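# Remove box lid and set it top-up on table

## Task

Lift the lid from the box and set it down lying flat with its top side upward, resting entirely on the table and clear of the box, then release it; the box must remain standing upright. Letting the lid go so it is unsupported more than a few centimetres above the table may cause failure, though small hops while it sits on the box are acceptable. The result only counts if it holds without the robot supporting anything.

## Robot and tools

ROBOT. Two six-joint arms, left_arm and right_arm, each ending in a two-finger parallel gripper with a wrist camera. They face each other across the table. Base poses in the scene frame: left_arm at (-0.092, +0.465, +0.115) m, quat_wxyz (+0.809, 0, 0, -0.588); right_arm at (-0.082, -0.525, +0.084) m, quat_wxyz (+0.505, 0, 0, +0.863). So left_arm sits on the +y side and right_arm on the -y side; the names say nothing about image sides. Joint ranges (rad), base to hand: waist -3.054..3.054, shoulder 0..3.142, elbow 0..2.356, wrist pitch -1.571..1.571, wrist yaw -1.571..1.571, wrist roll -3.142..3.142. Load limits (N m): waist 16.6, shoulder 20.6, elbow 20.5, wrist pitch 5.42, wrist yaw 5.4, wrist roll 5.07; a carried object adds to them.

FRAME. One scene frame for everything: origin at the table centre, +z up, table surface at z = +0.020 m. In each gripper's own axes the fingers extend along +x and close along y. end_effector_position is the point midway between the finger pads, roughly 3 to 4 cm short of the tips. Reported hand positions can be slightly wrong, more so when the arm is stretched out.

ROW FORMAT (shared by execute_actions and move). One row = 16 numbers, always both arms: left_arm x, y, z, qw, qx, qy, qz, opening, then right_arm x, y, z, qw, qx, qy, qz, opening. x, y, z are an absolute target position in metres in the scene frame; the quaternion is an absolute target orientation, w first. These are poses to go to, not offsets. A target more than 0.6 m from that arm's last reported position along any of its gripper axes makes the call refused (nothing is sent). Each control step, the controller limits the commanded pose to 70 mm and 16 degrees from the measured one, and favours position over orientation if both cannot be met. To keep an arm still or keep its orientation, resend the exact same pose (and desired opening) every call rather than copying a drifted reading. Opening runs -1 to +1: +1 is fully open (0.088 m), empty fingers close at about -0.80, and values below that change nothing. Closing from fully open takes at least about 0.5 s.

TOOLS.
- execute_actions: {"actions": [...], "pictures": bool}. An empty list just reports the state. One action: {"rows": [[16 numbers], ...], "steps": n} with 1 to 15 rows and n up to 15 (default 15), each step 1/30 s; each row covers one step and the final row repeats to fill n. One wait: {"steps": n}, n up to 300, counted from the previous result, so your thinking time eats into it. pictures defaults to on.
- move: {"target": [16 numbers], "speed": m/s}. Drives each gripper in a straight line to its absolute pose; both paths finish together, lasting 0.5 to 10 s (cut off at 10 s). speed 0.002 to 0.5, default 0.25; rotation rate capped at twice that in rad/s. Opening is applied when the move begins. No slowing for obstacles or the other arm; real motion lags, drifts and may overshoot speed. Faster contact and targets deeper past the contact mean harder impacts. The result adds a move: line (done, off_target, moving, held, fault), any limits (paced = pose clipped; held = a check blocked steps, after which the arm may jump quickly), and each gripper's distance to its target.
- wait: {"seconds": 0..10}; nothing new is sent.
- zoom_image: {"camera": cam_high | cam_left_wrist | cam_right_wrist, "region": [x0, y0, x1, y1]} in image pixels, top-left origin, at most 504x504.
- read_manual: {"section": "licences"}; only licence text.


CAMERAS. cam_high is fixed above the table; the two wrist cameras ride on the hands. All images are 896x504. Calibration (intrinsics, distortion, world-to-camera transforms) is supplied and may be off by a few degrees and millimetres.

RESULTS. The state line gives, per arm, gripper position, quaternion and linear/angular velocities. grip_measured is finger opening on the command scale (last Joint positions value is the same in metres); it may carry up to ~1 mm fixed bias and reads up to 0.061 narrower when squeezing firmly. "pose unreachable" means the clearance check altered or blocked that arm's command; HELD marks affected steps. "Hand target" shows what pose the controller is currently chasing. After an action, an arm only continues up to its last clipped pose (at most 70 mm more), so read the result and send the remainder. The simulation keeps running while you compose replies.

GRASPING. To hold something, command about 0.07 below grip_measured; a smaller gap gives a gentler grip. Items thinner than ~3 mm receive proportionally less force. Pads give roughly 34 to 49 N and can spike on first contact.

CAUTIONS. Friction may leave the hand short or slightly tilted, and tiny moves may not happen; check pose after each move and correct tilt. Never let the arms collide or press each other. Contact torque at a joint's limit triggers a TORQUE FAULT: that arm freezes 10 s and the rest of the call is skipped. Sustained loads heat motors: MOTOR HOT warns from 50 °C; at 95 °C an OVER-TEMPERATURE FAULT holds the arm and may cut its power. Loose objects may occasionally be nudged. Do not drop the lid from height, slam it, or push anything off the table; keep the box upright; release the lid and confirm everything rests on its own before finishing.

Each tool is called after "Call:" as name(argument=value, ...), one argument or row to a line, values as JSON.

## Session

Call:
execute_actions(
  actions=[],
)

Scene clock: 0.00 s of 4100.00 s.
left_arm: end_effector_position=(-0.2821, +0.3766, +0.2739) grip_measured=+1.000 end_effector_quat_wxyz=(+0.457, +0.111, +0.566, -0.677) end_effector_velocity=(+0.003, -0.003, -0.001) end_effector_angular_velocity=(-0.011, -0.006, +0.022) | right_arm: end_effector_position=(-0.3055, -0.2613, +0.3779) grip_measured=+0.998 end_effector_quat_wxyz=(+0.447, +0.408, +0.793, -0.063) end_effector_velocity=(+0.003, -0.001, +0.000) end_effector_angular_velocity=(-0.004, -0.002, +0.003)
Joint positions: left_arm=[-1.747  0.664  0.596 -0.754 -0.425 -1.523  0.088] | right_arm=[ 0.298  1.412  1.567 -1.057  0.246  3.019  0.088]
Joint velocities: left_arm=[ 0.002 -0.002 -0.002 -0.007 -0.022 -0.007  0.   ] | right_arm=[-0.007 -0.007 -0.002 -0.007 -0.007 -0.007 -0.   ]
Motor temperatures (°C, as the motors report them): left_arm=[25 24 27 25 26 24] | right_arm=[26 23 25 24 25 26]
Heat: left arm: hottest elbow 27 °C (+0.0 °C/min); right arm: hottest waist 26 °C (+0.0 °C/min).
Hand target (left_arm): -0.282, +0.377, +0.274; -0.457, -0.111, -0.566, +0.677
Hand target (right_arm): -0.306, -0.261, +0.378; +0.447, +0.408, +0.793, -0.063

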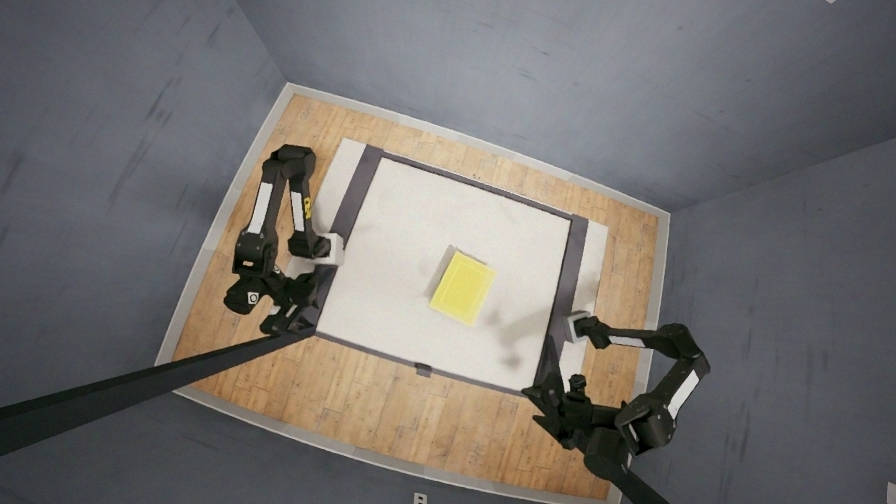

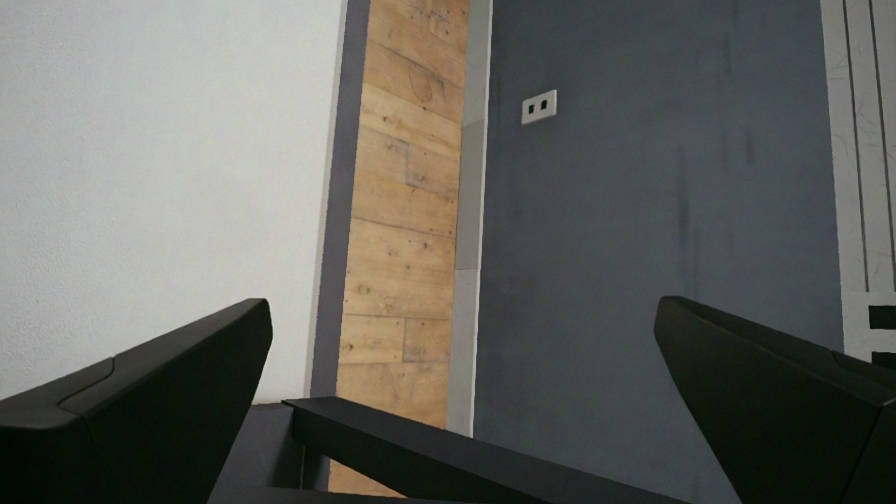

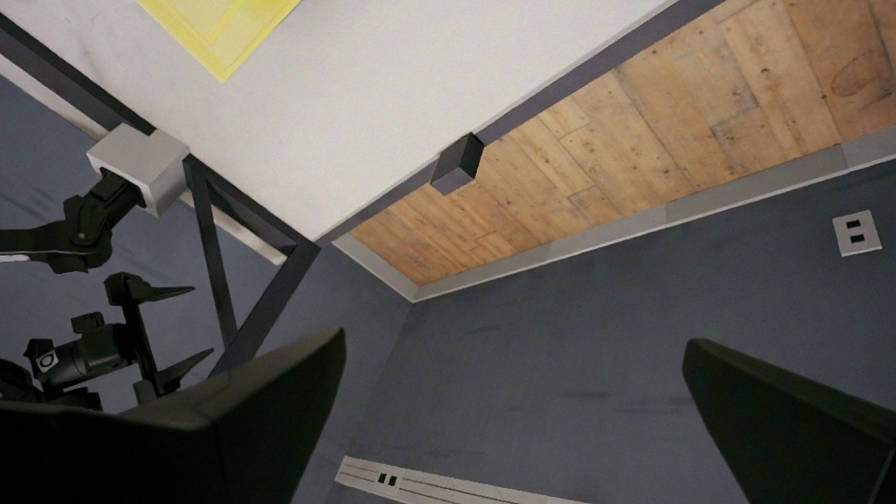

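Call:
zoom_image(
  camera="cam_high",
  region=[400, 230, 530, 340],
)

Region (400, 230, 530, 340) of cam_high's 896x504 image, scaled by 3.877, with more detail than that image has; it fills the top 426 rows of this view, and the rest is white.

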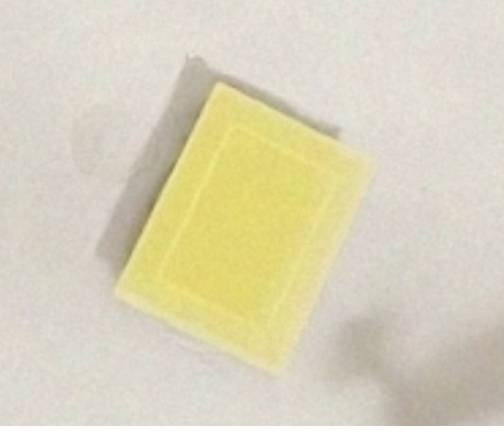

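Call:
move(
  target=[-0.08,0.17,0.14,0.701,0.092,0.092,-0.701,1,-0.11,-0.22,0.14,0.701,-0.092,0.092,0.701,1],
)

Scene clock: 8.30 s of 4100.00 s.
left_arm: end_effector_position=(-0.0814, +0.1720, +0.1427) grip_measured=+1.000 end_effector_quat_wxyz=(+0.696, +0.114, +0.120, -0.698) end_effector_velocity=(+0.000, +0.001, -0.002) end_effector_angular_velocity=(+0.008, +0.005, +0.007) | right_arm: end_effector_position=(-0.1090, -0.2222, +0.1434) grip_measured=+0.999 end_effector_quat_wxyz=(+0.701, -0.088, +0.092, +0.702) end_effector_velocity=(-0.001, -0.001, -0.001) end_effector_angular_velocity=(+0.016, -0.013, +0.019)
Joint positions: left_arm=[-0.236  1.931  0.019  1.577  0.077  0.017  0.088] | right_arm=[-0.344  1.724  0.046  1.419  0.16   0.049  0.088]
Joint velocities: left_arm=[-0.002  0.012 -0.002  0.007 -0.007 -0.007  0.   ] | right_arm=[-0.007  0.051 -0.012  0.081 -0.022 -0.022  0.   ]
Motor temperatures (°C, as the motors report them): left_arm=[25 24 28 26 26 24] | right_arm=[26 24 25 25 25 26]
Heat: left arm: hottest elbow 28 °C (+7.2 °C/min); right arm: hottest waist 26 °C (+0.0 °C/min).
Hand target (left_arm): -0.081, +0.171, +0.142; +0.696, +0.116, +0.119, -0.698
Hand target (right_arm): -0.109, -0.223, +0.142; +0.700, -0.090, +0.092, +0.703
Off the commanded pose (left_arm): 0.004 m, 4 deg.
Off the commanded pose (right_arm): 0.004 m, 1 deg.
joint sent to its limit (left arm) — the command would take joint 4 (wrist pitch) past its upper limit, so that joint was sent only as far as its limit.
move: off_target (left_arm)
camera_calibration (this result's frames):
cam_left_wrist: T_world_to_cam=[[-0.99944, 0.0132894, 0.0307029, -0.0845507], [-0.0148942, 0.645015, -0.764024, 0.0246581], [-0.0299573, -0.764054, -0.644456, 0.294607], [0, 0, 0, 1]] pos_world=[-0.0753105, 0.210315, 0.211297]
cam_right_wrist: T_world_to_cam=[[0.999347, 0.0338579, -0.0125805, 0.129697], [0.00709577, -0.525543, -0.850737, 0.0400824], [-0.0354158, 0.850093, -0.52544, 0.340278], [0, 0, 0, 1]] pos_world=[-0.117845, -0.272594, 0.214527]

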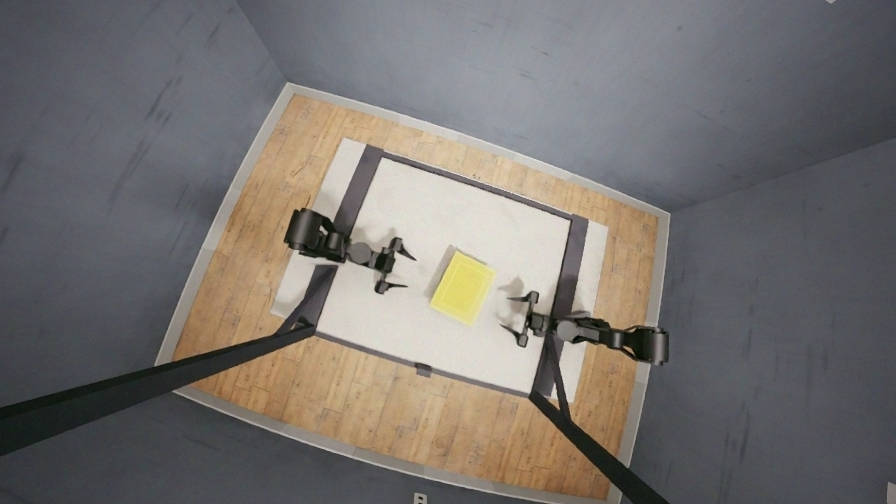

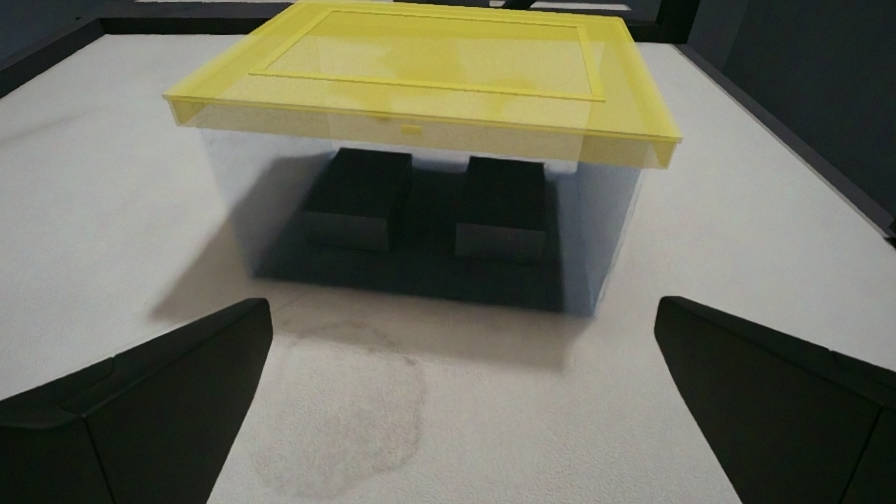

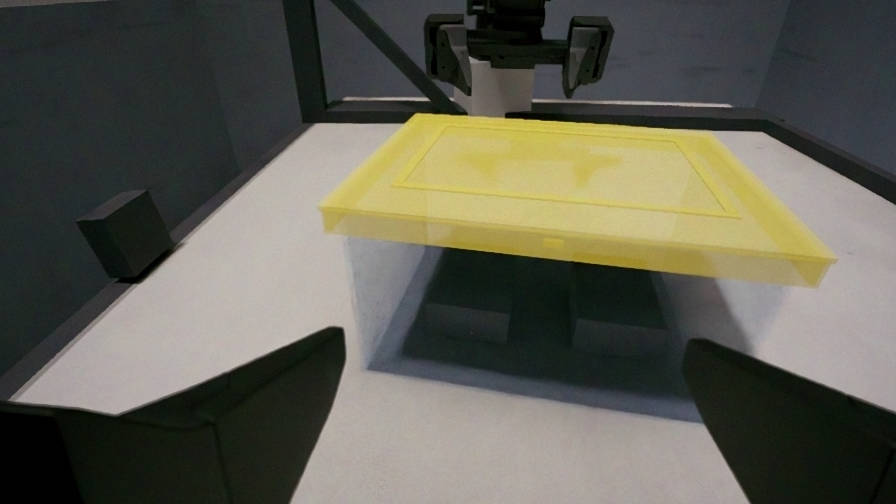

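Call:
move(
  target=[-0.056,0.086,0.146,0.606,0.289,0.251,-0.697,1,-0.092,-0.172,0.146,0.697,-0.251,0.289,0.606,1],
)

Scene clock: 12.60 s of 4100.00 s.
left_arm: end_effector_position=(-0.0582, +0.0875, +0.1446) grip_measured=+1.000 end_effector_quat_wxyz=(+0.608, +0.288, +0.251, -0.696) end_effector_velocity=(+0.001, -0.002, +0.001) end_effector_angular_velocity=(+0.007, -0.009, -0.003) | right_arm: end_effector_position=(-0.0927, -0.1739, +0.1436) grip_measured=+0.999 end_effector_quat_wxyz=(+0.696, -0.251, +0.288, +0.607) end_effector_velocity=(-0.000, -0.000, -0.000) end_effector_angular_velocity=(-0.022, +0.008, -0.003)
Joint positions: left_arm=[-0.137  1.697  0.661  0.227  0.218  0.225  0.088] | right_arm=[-0.41   1.489  0.601  0.089  0.167  0.17   0.088]
Joint velocities: left_arm=[-0.002  0.002  0.017 -0.022 -0.007  0.007  0.   ] | right_arm=[-0.002  0.002  0.017 -0.037 -0.007  0.007 -0.   ]
Motor temperatures (°C, as the motors report them): left_arm=[25 24 28 26 26 24] | right_arm=[26 24 26 26 25 26]
Heat: left arm: hottest elbow 28 °C (+4.8 °C/min); right arm: hottest waist 26 °C (+0.0 °C/min).
Hand target (left_arm): -0.057, +0.085, +0.144; +0.607, +0.290, +0.251, -0.696
Hand target (right_arm): -0.092, -0.171, +0.145; +0.698, -0.250, +0.290, +0.605
Off the commanded pose (left_arm): 0.003 m, 0 deg.
Off the commanded pose (right_arm): 0.003 m, 0 deg.
move: done
camera_calibration (this result's frames):
cam_left_wrist: T_world_to_cam=[[-0.990294, 0.136975, 0.023584, -0.0695821], [0.115607, 0.905939, -0.407321, 0.0141494], [-0.0771583, -0.400641, -0.91298, 0.236277], [0, 0, 0, 1]] pos_world=[-0.0523117, 0.0913748, 0.223121]
cam_right_wrist: T_world_to_cam=[[0.993623, -0.11046, -0.0226392, 0.0875872], [-0.10816, -0.876974, -0.468208, -0.0612289], [0.0318643, 0.46767, -0.883328, 0.291046], [0, 0, 0, 1]] pos_world=[-0.102925, -0.180135, 0.230405]

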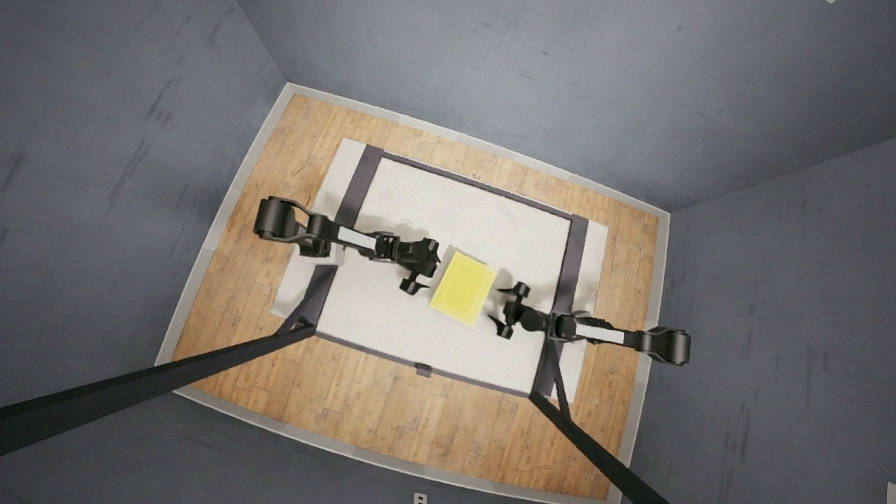

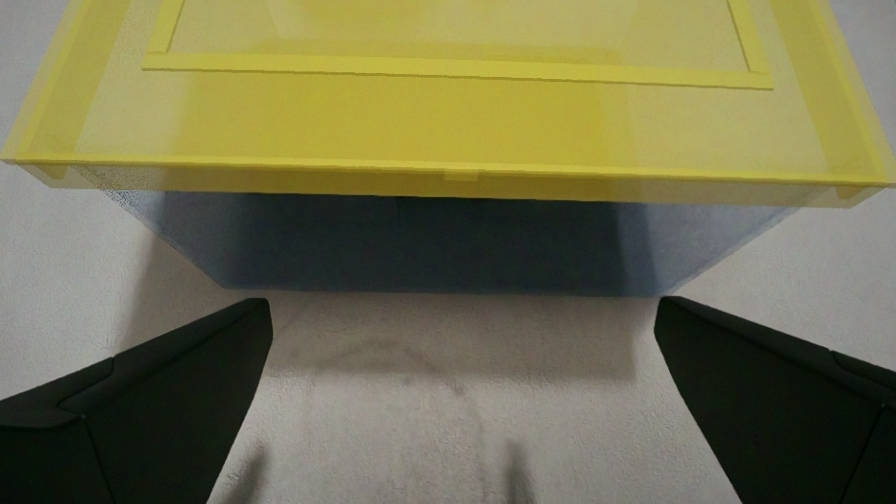

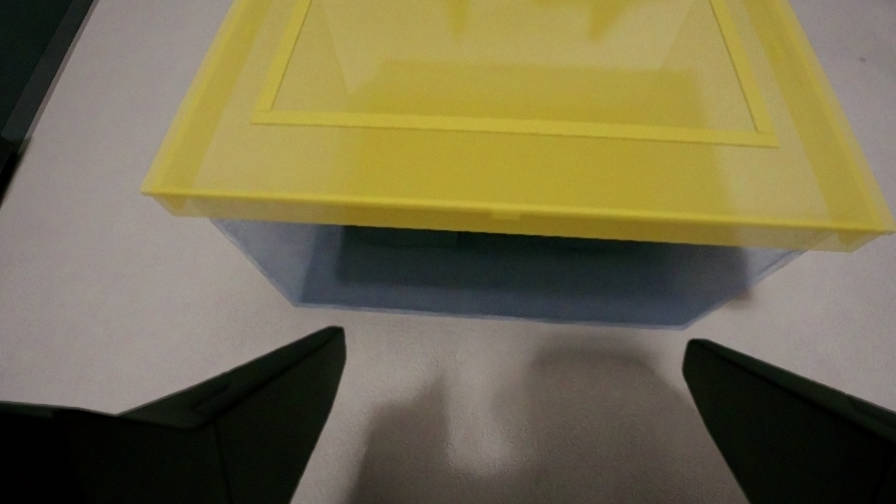

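Call:
move(
  target=[-0.064,0.047,0.152,0.606,0.289,0.251,-0.697,1,-0.082,-0.134,0.153,0.697,-0.251,0.289,0.606,1],
  speed=0.02,
)

Scene clock: 16.97 s of 4100.00 s.
left_arm: end_effector_position=(-0.0626, +0.0584, +0.1500) grip_measured=+1.000 end_effector_quat_wxyz=(+0.603, +0.294, +0.257, -0.696) end_effector_velocity=(-0.002, -0.001, +0.001) end_effector_angular_velocity=(+0.002, +0.011, -0.002) | right_arm: end_effector_position=(-0.0837, -0.1432, +0.1497) grip_measured=+0.999 end_effector_quat_wxyz=(+0.696, -0.256, +0.294, +0.603) end_effector_velocity=(-0.000, -0.000, -0.001) end_effector_angular_velocity=(-0.010, -0.010, +0.018)
Joint positions: left_arm=[-0.166  1.774  0.801  0.15   0.202  0.209  0.088] | right_arm=[-0.451  1.591  0.74   0.04   0.142  0.145  0.088]
Joint velocities: left_arm=[-0.002  0.002  0.007 -0.007  0.007 -0.007  0.   ] | right_arm=[-0.002  0.002  0.002 -0.007 -0.007 -0.022  0.   ]
Motor temperatures (°C, as the motors report them): left_arm=[25 25 29 26 26 24] | right_arm=[26 24 26 26 25 26]
Heat: left arm: hottest elbow 29 °C (+7.1 °C/min); right arm: hottest waist 26 °C (+0.0 °C/min).
Hand target (left_arm): -0.064, +0.047, +0.152; +0.606, +0.289, +0.251, -0.697
Hand target (right_arm): -0.082, -0.134, +0.153; +0.697, -0.251, +0.289, +0.606
Off the commanded pose (left_arm): 0.012 m, 1 deg.
Off the commanded pose (right_arm): 0.010 m, 1 deg.
move: off_target (left_arm, right_arm)
camera_calibration (this result's frames):
cam_left_wrist: T_world_to_cam=[[-0.989349, 0.142767, 0.0283835, -0.071068], [0.120451, 0.912446, -0.391067, 0.0407193], [-0.0817299, -0.383483, -0.919925, 0.228982], [0, 0, 0, 1]] pos_world=[-0.056501, 0.0608028, 0.228588]
cam_right_wrist: T_world_to_cam=[[0.992901, -0.11723, -0.020094, 0.0806786], [-0.113538, -0.883846, -0.45379, -0.0341165], [0.0354378, 0.45285, -0.890882, 0.281076], [0, 0, 0, 1]] pos_world=[-0.0939402, -0.147981, 0.236545]

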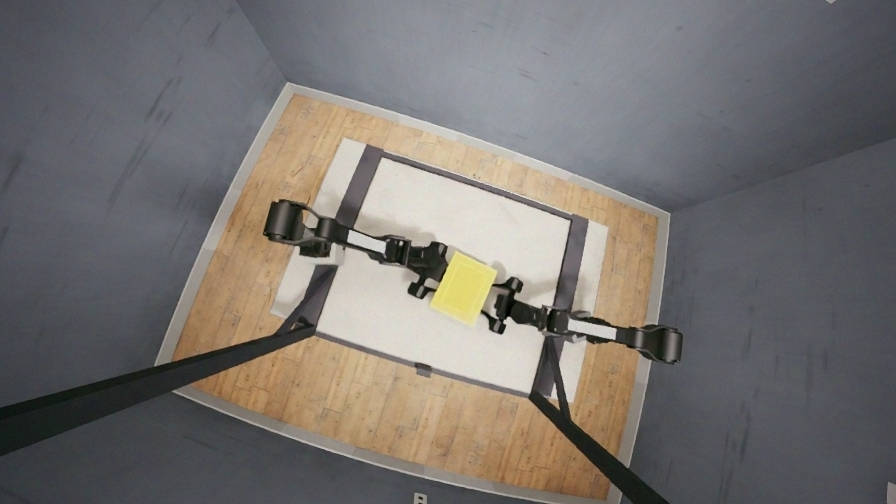

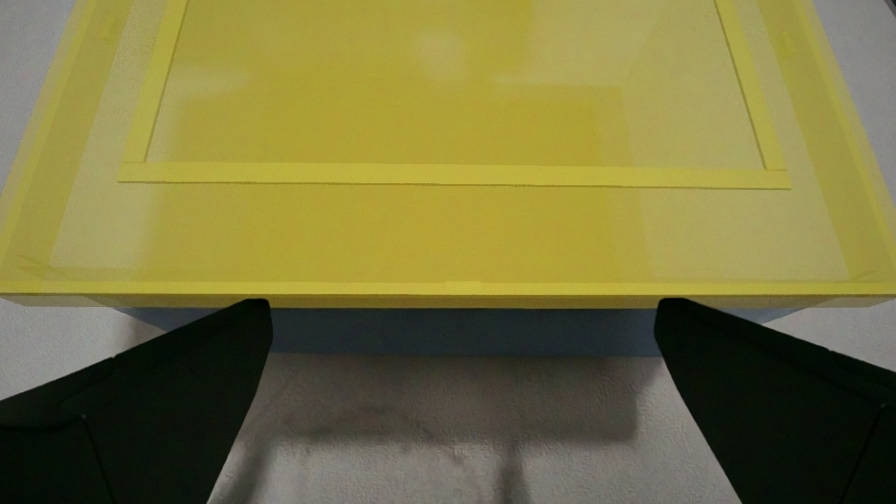

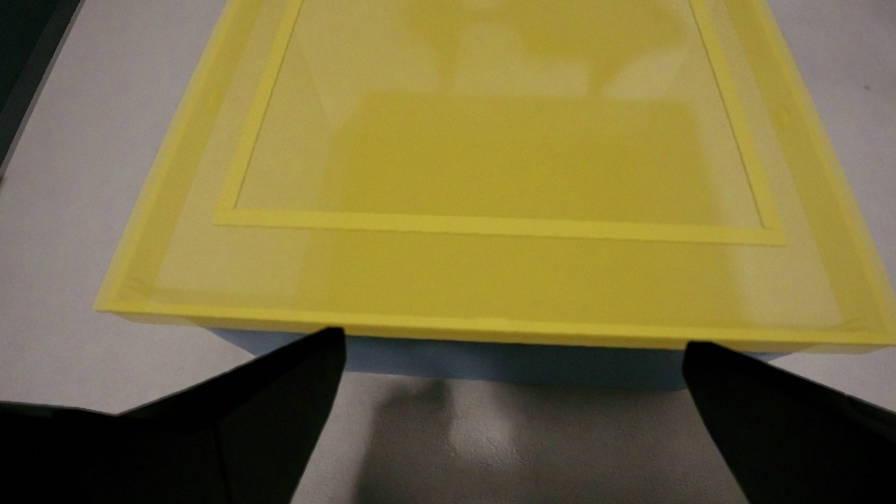

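Call:
execute_actions(
  actions=[
    {"rows":[[-0.064,0.047,0.154,0.606,0.289,0.251,-0.697,1,-0.082,-0.134,0.155,0.697,-0.251,0.289,0.606,1],[-0.064,0.047,0.156,0.606,0.289,0.251,-0.697,1,-0.082,-0.134,0.157,0.697,-0.251,0.289,0.606,1],[-0.064,0.047,0.158,0.606,0.289,0.251,-0.697,1,-0.082,-0.134,0.159,0.697,-0.251,0.289,0.606,1],[-0.064,0.047,0.160,0.606,0.289,0.251,-0.697,1,-0.082,-0.134,0.161,0.697,-0.251,0.289,0.606,1],[-0.064,0.047,0.162,0.606,0.289,0.251,-0.697,1,-0.082,-0.134,0.163,0.697,-0.251,0.289,0.606,1]]},
  ],
)

Scene clock: 18.67 s of 4100.00 s.
left_arm: end_effector_position=(-0.0627, +0.0581, +0.1513) grip_measured=+1.000 end_effector_quat_wxyz=(+0.600, +0.299, +0.264, -0.693) end_effector_velocity=(-0.001, +0.004, -0.002) end_effector_angular_velocity=(+0.028, +0.003, +0.008) | right_arm: end_effector_position=(-0.0835, -0.1428, +0.1517) grip_measured=+0.999 end_effector_quat_wxyz=(+0.693, -0.263, +0.300, +0.600) end_effector_velocity=(-0.000, +0.001, +0.004) end_effector_angular_velocity=(+0.006, +0.001, +0.008)
Joint positions: left_arm=[-0.167  1.773  0.822  0.109  0.2    0.208  0.088] | right_arm=[-0.453  1.592  0.764 -0.003  0.138  0.144  0.088]
Joint velocities: left_arm=[-0.002 -0.007  0.002 -0.037 -0.007 -0.007  0.   ] | right_arm=[-0.002 -0.007  0.007 -0.007 -0.007 -0.007 -0.   ]
Motor temperatures (°C, as the motors report them): left_arm=[25 25 29 27 26 25] | right_arm=[26 24 27 26 25 26]
Heat: left arm: hottest elbow 29 °C (+6.4 °C/min); right arm: hottest elbow 27 °C (+3.2 °C/min).
Hand target (left_arm): -0.064, +0.047, +0.162; +0.606, +0.289, +0.251, -0.697
Hand target (right_arm): -0.082, -0.134, +0.163; +0.697, -0.251, +0.289, +0.606
Off the commanded pose (left_arm): 0.016 m, 2 deg.
Off the commanded pose (right_arm): 0.014 m, 2 deg.
Steps of this call (steps 1 to 36: nothing new was sent; steps 37 to 51: all 15 steps of this action). Readings (end_effector_position):
37: left_arm (-0.0626, +0.0584, +0.1500) | right_arm (-0.0837, -0.1430, +0.1499)
38: left_arm (-0.0626, +0.0584, +0.1500) | right_arm (-0.0837, -0.1431, +0.1500)
40: left_arm (-0.0626, +0.0583, +0.1503) | right_arm (-0.0836, -0.1430, +0.1504)
44: left_arm (-0.0626, +0.0583, +0.1509) | right_arm (-0.0835, -0.1429, +0.1512)
51: the state above
camera_calibration (this result's frames):
cam_left_wrist: T_world_to_cam=[[-0.989444, 0.141243, 0.0324101, -0.0716155], [0.119139, 0.920179, -0.372929, 0.0381981], [-0.0824966, -0.365131, -0.927294, 0.229993], [0, 0, 0, 1]] pos_world=[-0.0564368, 0.0589437, 0.229837]
cam_right_wrist: T_world_to_cam=[[0.993025, -0.116379, -0.0189143, 0.0805846], [-0.112933, -0.892737, -0.436196, -0.0367278], [0.0338784, 0.43529, -0.899653, 0.281355], [0, 0, 0, 1]] pos_world=[-0.0937021, -0.145881, 0.238625]

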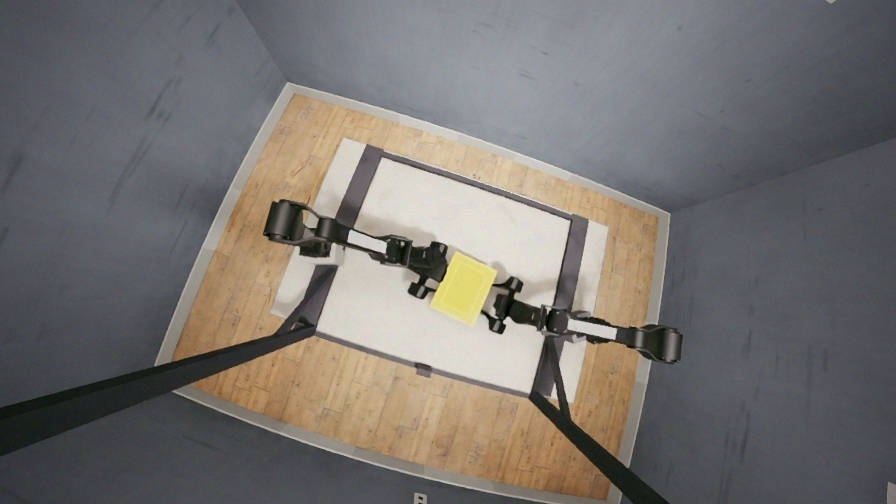

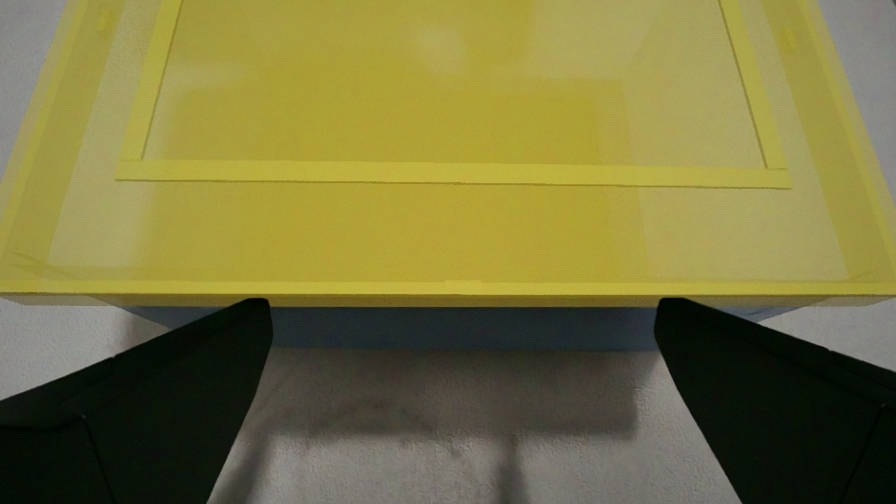

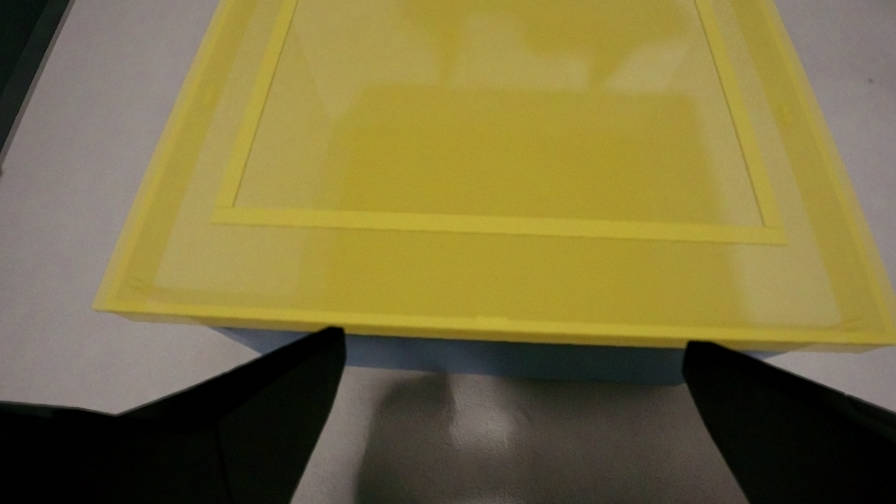

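Call:
execute_actions(
  actions=[
    {"rows":[[-0.064,0.044,0.164,0.606,0.289,0.251,-0.697,1,-0.082,-0.131,0.165,0.697,-0.251,0.289,0.606,1],[-0.065,0.041,0.166,0.606,0.289,0.251,-0.697,1,-0.081,-0.128,0.167,0.697,-0.251,0.289,0.606,1],[-0.065,0.039,0.169,0.606,0.289,0.251,-0.697,1,-0.081,-0.126,0.170,0.697,-0.251,0.289,0.606,1],[-0.065,0.039,0.172,0.606,0.289,0.251,-0.697,1,-0.081,-0.126,0.173,0.697,-0.251,0.289,0.606,1],[-0.065,0.039,0.175,0.606,0.289,0.251,-0.697,1,-0.081,-0.126,0.176,0.697,-0.251,0.289,0.606,1]]},
  ],
)

Scene clock: 20.07 s of 4100.00 s.
left_arm: end_effector_position=(-0.0632, +0.0564, +0.1547) grip_measured=+1.000 end_effector_quat_wxyz=(+0.597, +0.309, +0.274, -0.688) end_effector_velocity=(+0.003, -0.004, +0.005) end_effector_angular_velocity=(-0.010, -0.023, +0.006) | right_arm: end_effector_position=(-0.0829, -0.1410, +0.1571) grip_measured=+0.999 end_effector_quat_wxyz=(+0.688, -0.272, +0.309, +0.598) end_effector_velocity=(-0.002, -0.002, -0.000) end_effector_angular_velocity=(-0.023, -0.000, +0.013)
Joint positions: left_arm=[-0.173  1.773  0.861  0.039  0.187  0.205  0.088] | right_arm=[-0.458  1.592  0.808 -0.073  0.13   0.141  0.088]
Joint velocities: left_arm=[-0.002 -0.002  0.017 -0.007 -0.022  0.007  0.   ] | right_arm=[ 0.002 -0.002  0.012 -0.037 -0.007 -0.007 -0.   ]
Motor temperatures (°C, as the motors report them): left_arm=[25 25 30 27 26 25] | right_arm=[26 24 27 26 25 26]
Heat: left arm: hottest elbow 30 °C (+9.0 °C/min); right arm: hottest elbow 27 °C (+3.0 °C/min).
Hand target (left_arm): -0.065, +0.040, +0.175; +0.606, +0.289, +0.251, -0.697
Hand target (right_arm): -0.081, -0.127, +0.176; +0.697, -0.251, +0.289, +0.606
Off the commanded pose (left_arm): 0.027 m, 4 deg.
Off the commanded pose (right_arm): 0.024 m, 4 deg.
Steps of this call (steps 1 to 27: nothing new was sent; steps 28 to 42: all 15 steps of this action). Readings (end_effector_position):
28: left_arm (-0.0627, +0.0579, +0.1517) | right_arm (-0.0835, -0.1426, +0.1521)
29: left_arm (-0.0628, +0.0576, +0.1521) | right_arm (-0.0833, -0.1423, +0.1527)
31: left_arm (-0.0630, +0.0572, +0.1529) | right_arm (-0.0831, -0.1417, +0.1540)
35: left_arm (-0.0631, +0.0566, +0.1541) | right_arm (-0.0830, -0.1412, +0.1561)
42: the state above
camera_calibration (this result's frames):
cam_left_wrist: T_world_to_cam=[[-0.990107, 0.136256, 0.033489, -0.071957], [0.116576, 0.931671, -0.344092, 0.0358259], [-0.0780853, -0.336784, -0.938339, 0.232854], [0, 0, 0, 1]] pos_world=[-0.0572391, 0.0548482, 0.233233]
cam_right_wrist: T_world_to_cam=[[0.993283, -0.114151, -0.0189212, 0.0806157], [-0.111774, -0.904309, -0.411984, -0.0379347], [0.0299178, 0.411332, -0.910994, 0.283513], [0, 0, 0, 1]] pos_world=[-0.0927964, -0.14172, 0.244176]

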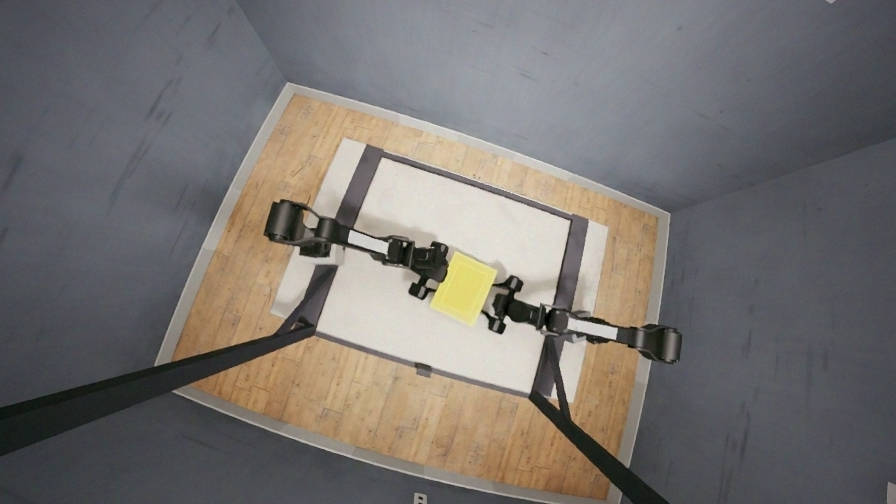

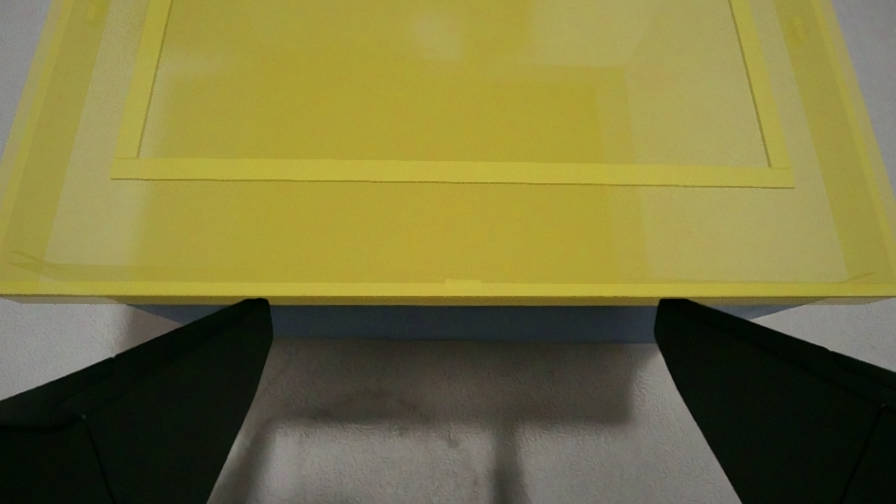

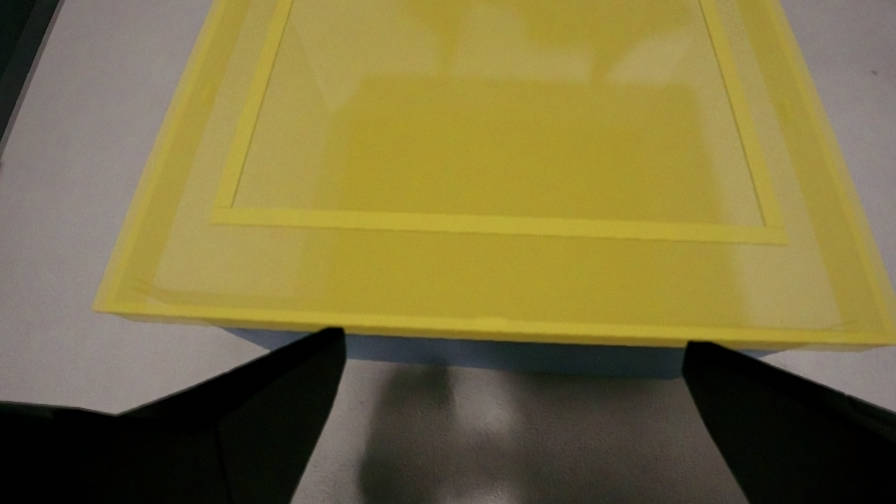

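Slightly rising; continue.

Call:
execute_actions(
  actions=[
    {"rows":[[-0.065,0.039,0.178,0.606,0.289,0.251,-0.697,1,-0.081,-0.126,0.178,0.697,-0.251,0.289,0.606,1],[-0.065,0.039,0.181,0.606,0.289,0.251,-0.697,1,-0.081,-0.126,0.181,0.697,-0.251,0.289,0.606,1],[-0.065,0.039,0.184,0.606,0.289,0.251,-0.697,1,-0.081,-0.126,0.184,0.697,-0.251,0.289,0.606,1],[-0.065,0.039,0.187,0.606,0.289,0.251,-0.697,1,-0.081,-0.126,0.187,0.697,-0.251,0.289,0.606,1],[-0.065,0.039,0.19,0.606,0.289,0.251,-0.697,1,-0.081,-0.126,0.19,0.697,-0.251,0.289,0.606,1]]},
  ],
)

Scene clock: 21.93 s of 4100.00 s.
left_arm: end_effector_position=(-0.0643, +0.0573, +0.1626) grip_measured=+1.000 end_effector_quat_wxyz=(+0.594, +0.314, +0.281, -0.685) end_effector_velocity=(+0.002, +0.001, +0.036) end_effector_angular_velocity=(-0.056, +0.009, +0.035) | right_arm: end_effector_position=(-0.0831, -0.1398, +0.1667) grip_measured=+0.999 end_effector_quat_wxyz=(+0.685, -0.276, +0.312, +0.597) end_effector_velocity=(+0.010, -0.006, +0.021) end_effector_angular_velocity=(+0.017, -0.009, -0.021)
Joint positions: left_arm=[-0.177  1.753  0.889 -0.026  0.183  0.203  0.088] | right_arm=[-0.46   1.579  0.846 -0.135  0.126  0.137  0.088]
Joint velocities: left_arm=[ 0.002 -0.105  0.007 -0.051 -0.007 -0.037  0.   ] | right_arm=[-0.022 -0.071  0.012 -0.066  0.007 -0.007 -0.   ]
Motor temperatures (°C, as the motors report them): left_arm=[25 26 30 28 26 25] | right_arm=[26 25 28 27 25 26]
Heat: left arm: hottest elbow 30 °C (+8.2 °C/min); right arm: hottest elbow 28 °C (+5.5 °C/min).
Hand target (left_arm): -0.065, +0.040, +0.190; +0.606, +0.289, +0.251, -0.697
Hand target (right_arm): -0.081, -0.127, +0.190; +0.697, -0.251, +0.289, +0.606
Off the commanded pose (left_arm): 0.033 m, 5 deg.
Off the commanded pose (right_arm): 0.027 m, 4 deg.
Steps of this call (steps 1 to 41: nothing new was sent; steps 42 to 56: all 15 steps of this action). Readings (end_effector_position):
42: left_arm (-0.0631, +0.0563, +0.1549) | right_arm (-0.0830, -0.1409, +0.1574)
43: left_arm (-0.0631, +0.0563, +0.1551) | right_arm (-0.0830, -0.1410, +0.1575)
45: left_arm (-0.0632, +0.0563, +0.1563) | right_arm (-0.0829, -0.1408, +0.1586)
49: left_arm (-0.0633, +0.0563, +0.1591) | right_arm (-0.0828, -0.1405, +0.1607)
56: the state above
camera_calibration (this result's frames):
cam_left_wrist: T_world_to_cam=[[-0.990162, 0.135025, 0.0367118, -0.0738424], [0.115779, 0.937922, -0.326953, 0.0347327], [-0.0785796, -0.319486, -0.944327, 0.240473], [0, 0, 0, 1]] pos_world=[-0.058241, 0.0542216, 0.241152]
cam_right_wrist: T_world_to_cam=[[0.993758, -0.110178, -0.0174633, 0.0814623], [-0.107889, -0.909472, -0.401523, -0.0351579], [0.0283564, 0.400901, -0.915683, 0.290951], [0, 0, 0, 1]] pos_world=[-0.0929973, -0.139642, 0.253725]

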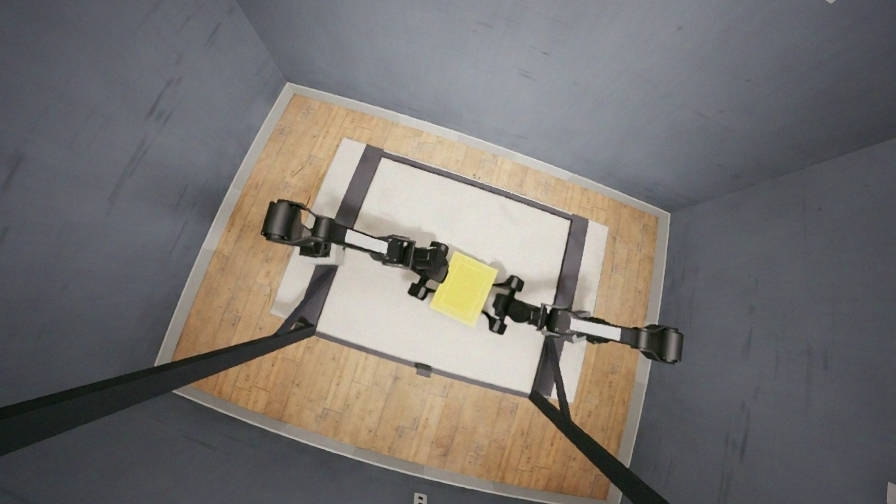

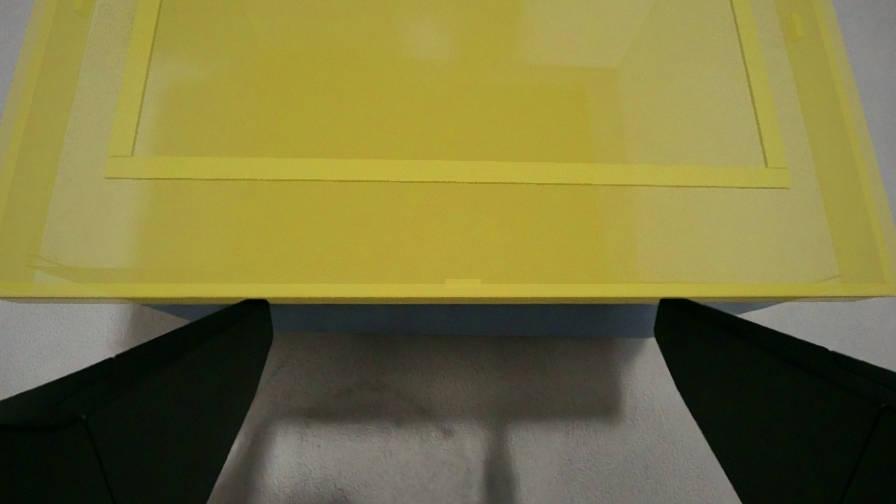

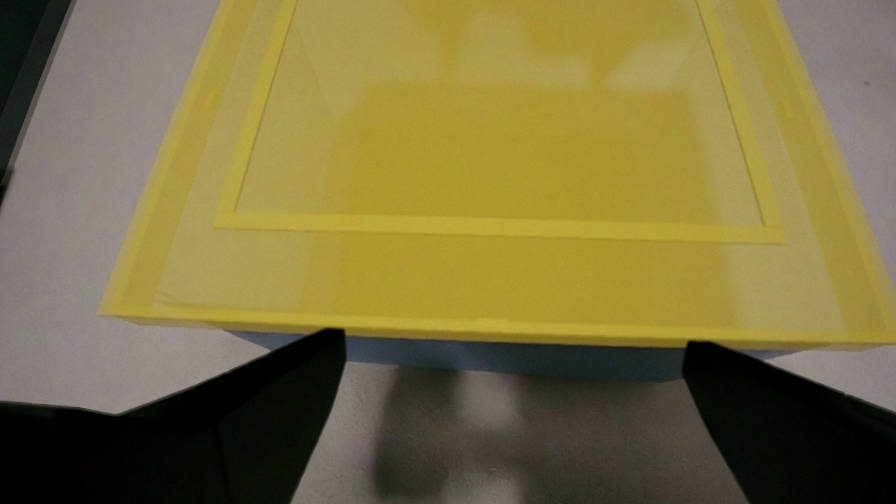

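Call:
execute_actions(
  actions=[
    {"rows":[[-0.065,0.039,0.198,0.606,0.289,0.251,-0.697,1,-0.081,-0.126,0.196,0.697,-0.251,0.289,0.606,1]]},
  ],
)

Scene clock: 22.97 s of 4100.00 s.
left_arm: end_effector_position=(-0.0642, +0.0564, +0.1736) grip_measured=+1.000 end_effector_quat_wxyz=(+0.596, +0.312, +0.279, -0.686) end_effector_velocity=(-0.004, -0.000, +0.003) end_effector_angular_velocity=(-0.002, +0.010, -0.006) | right_arm: end_effector_position=(-0.0829, -0.1410, +0.1724) grip_measured=+0.999 end_effector_quat_wxyz=(+0.685, -0.278, +0.313, +0.596) end_effector_velocity=(-0.002, +0.001, +0.002) end_effector_angular_velocity=(+0.001, +0.001, +0.013)
Joint positions: left_arm=[-0.177  1.729  0.907 -0.063  0.183  0.201  0.088] | right_arm=[-0.46   1.565  0.86  -0.167  0.126  0.137  0.088]
Joint velocities: left_arm=[-0.007 -0.007  0.002 -0.007  0.007 -0.007  0.   ] | right_arm=[ 0.002 -0.002  0.007 -0.007 -0.007 -0.007 -0.   ]
Motor temperatures (°C, as the motors report them): left_arm=[25 26 30 28 26 25] | right_arm=[26 25 28 27 25 26]
Heat: left arm: hottest elbow 30 °C (+7.8 °C/min); right arm: hottest elbow 28 °C (+5.2 °C/min).
Hand target (left_arm): -0.065, +0.040, +0.198; +0.606, +0.289, +0.251, -0.697
Hand target (right_arm): -0.081, -0.127, +0.196; +0.697, -0.251, +0.289, +0.606
Off the commanded pose (left_arm): 0.030 m, 5 deg.
Off the commanded pose (right_arm): 0.028 m, 4 deg.
Steps of this call (steps 1 to 16: nothing new was sent; steps 17 to 31: all 15 steps of this action). Readings (end_effector_position):
17: left_arm (-0.0642, +0.0569, +0.1661) | right_arm (-0.0831, -0.1402, +0.1685)
18: left_arm (-0.0642, +0.0569, +0.1670) | right_arm (-0.0831, -0.1402, +0.1692)
20: left_arm (-0.0642, +0.0570, +0.1695) | right_arm (-0.0831, -0.1405, +0.1708)
24: left_arm (-0.0642, +0.0566, +0.1728) | right_arm (-0.0829, -0.1409, +0.1723)
31: the state above
camera_calibration (this result's frames):
cam_left_wrist: T_world_to_cam=[[-0.990315, 0.134101, 0.0359637, -0.0738317], [0.114656, 0.935984, -0.332847, 0.040185], [-0.0782965, -0.3255, -0.942295, 0.250526], [0, 0, 0, 1]] pos_world=[-0.0581088, 0.0538345, 0.2521]
cam_right_wrist: T_world_to_cam=[[0.99372, -0.110629, -0.0167872, 0.0810501], [-0.10815, -0.911106, -0.397731, -0.0347729], [0.0287055, 0.397049, -0.917349, 0.296427], [0, 0, 0, 1]] pos_world=[-0.0928109, -0.140411, 0.259457]

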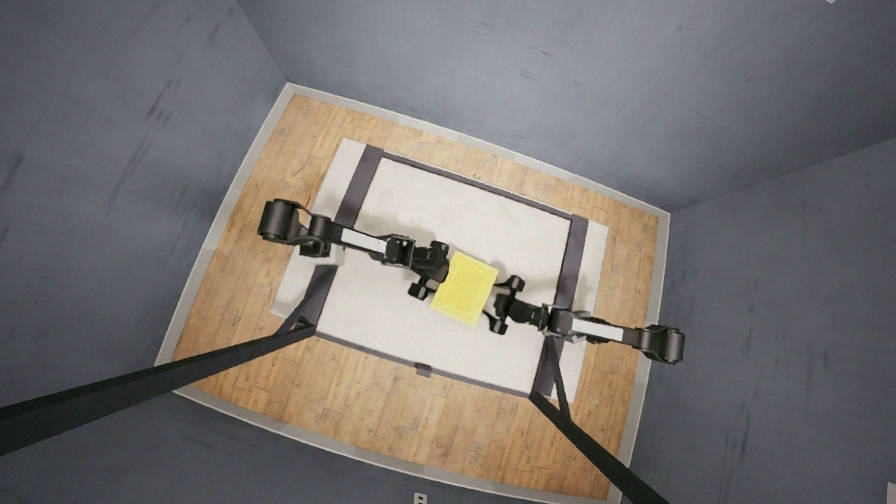

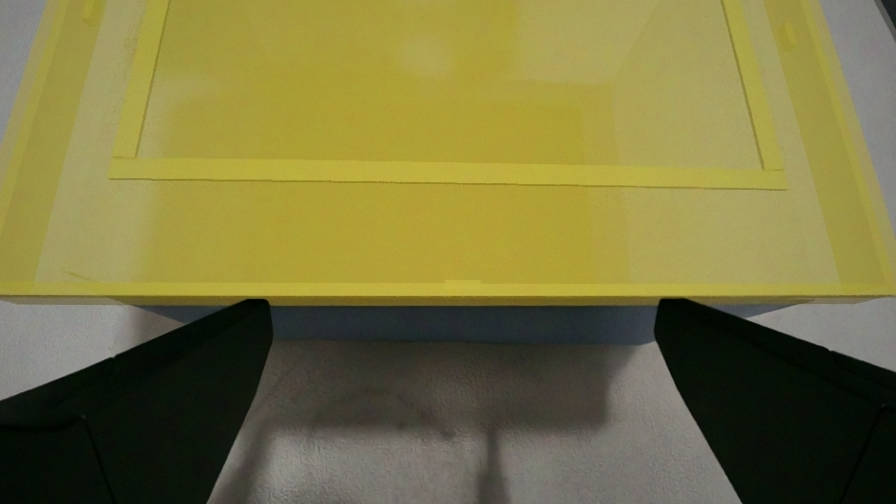

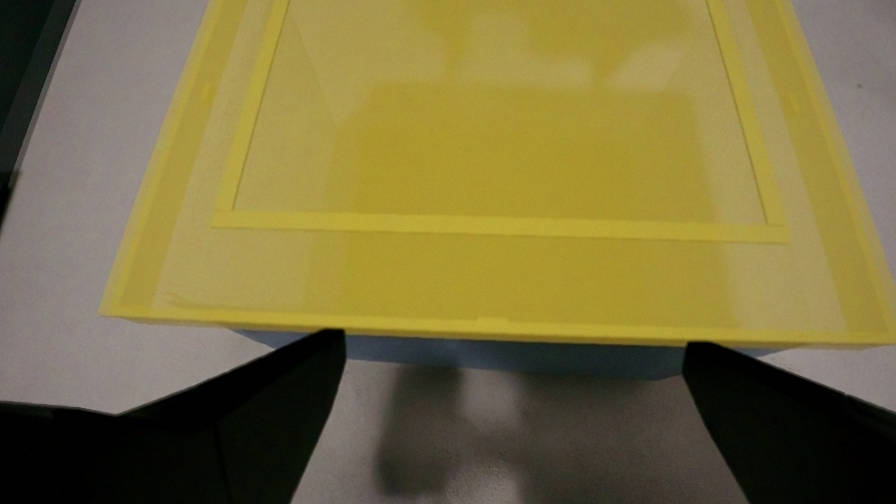

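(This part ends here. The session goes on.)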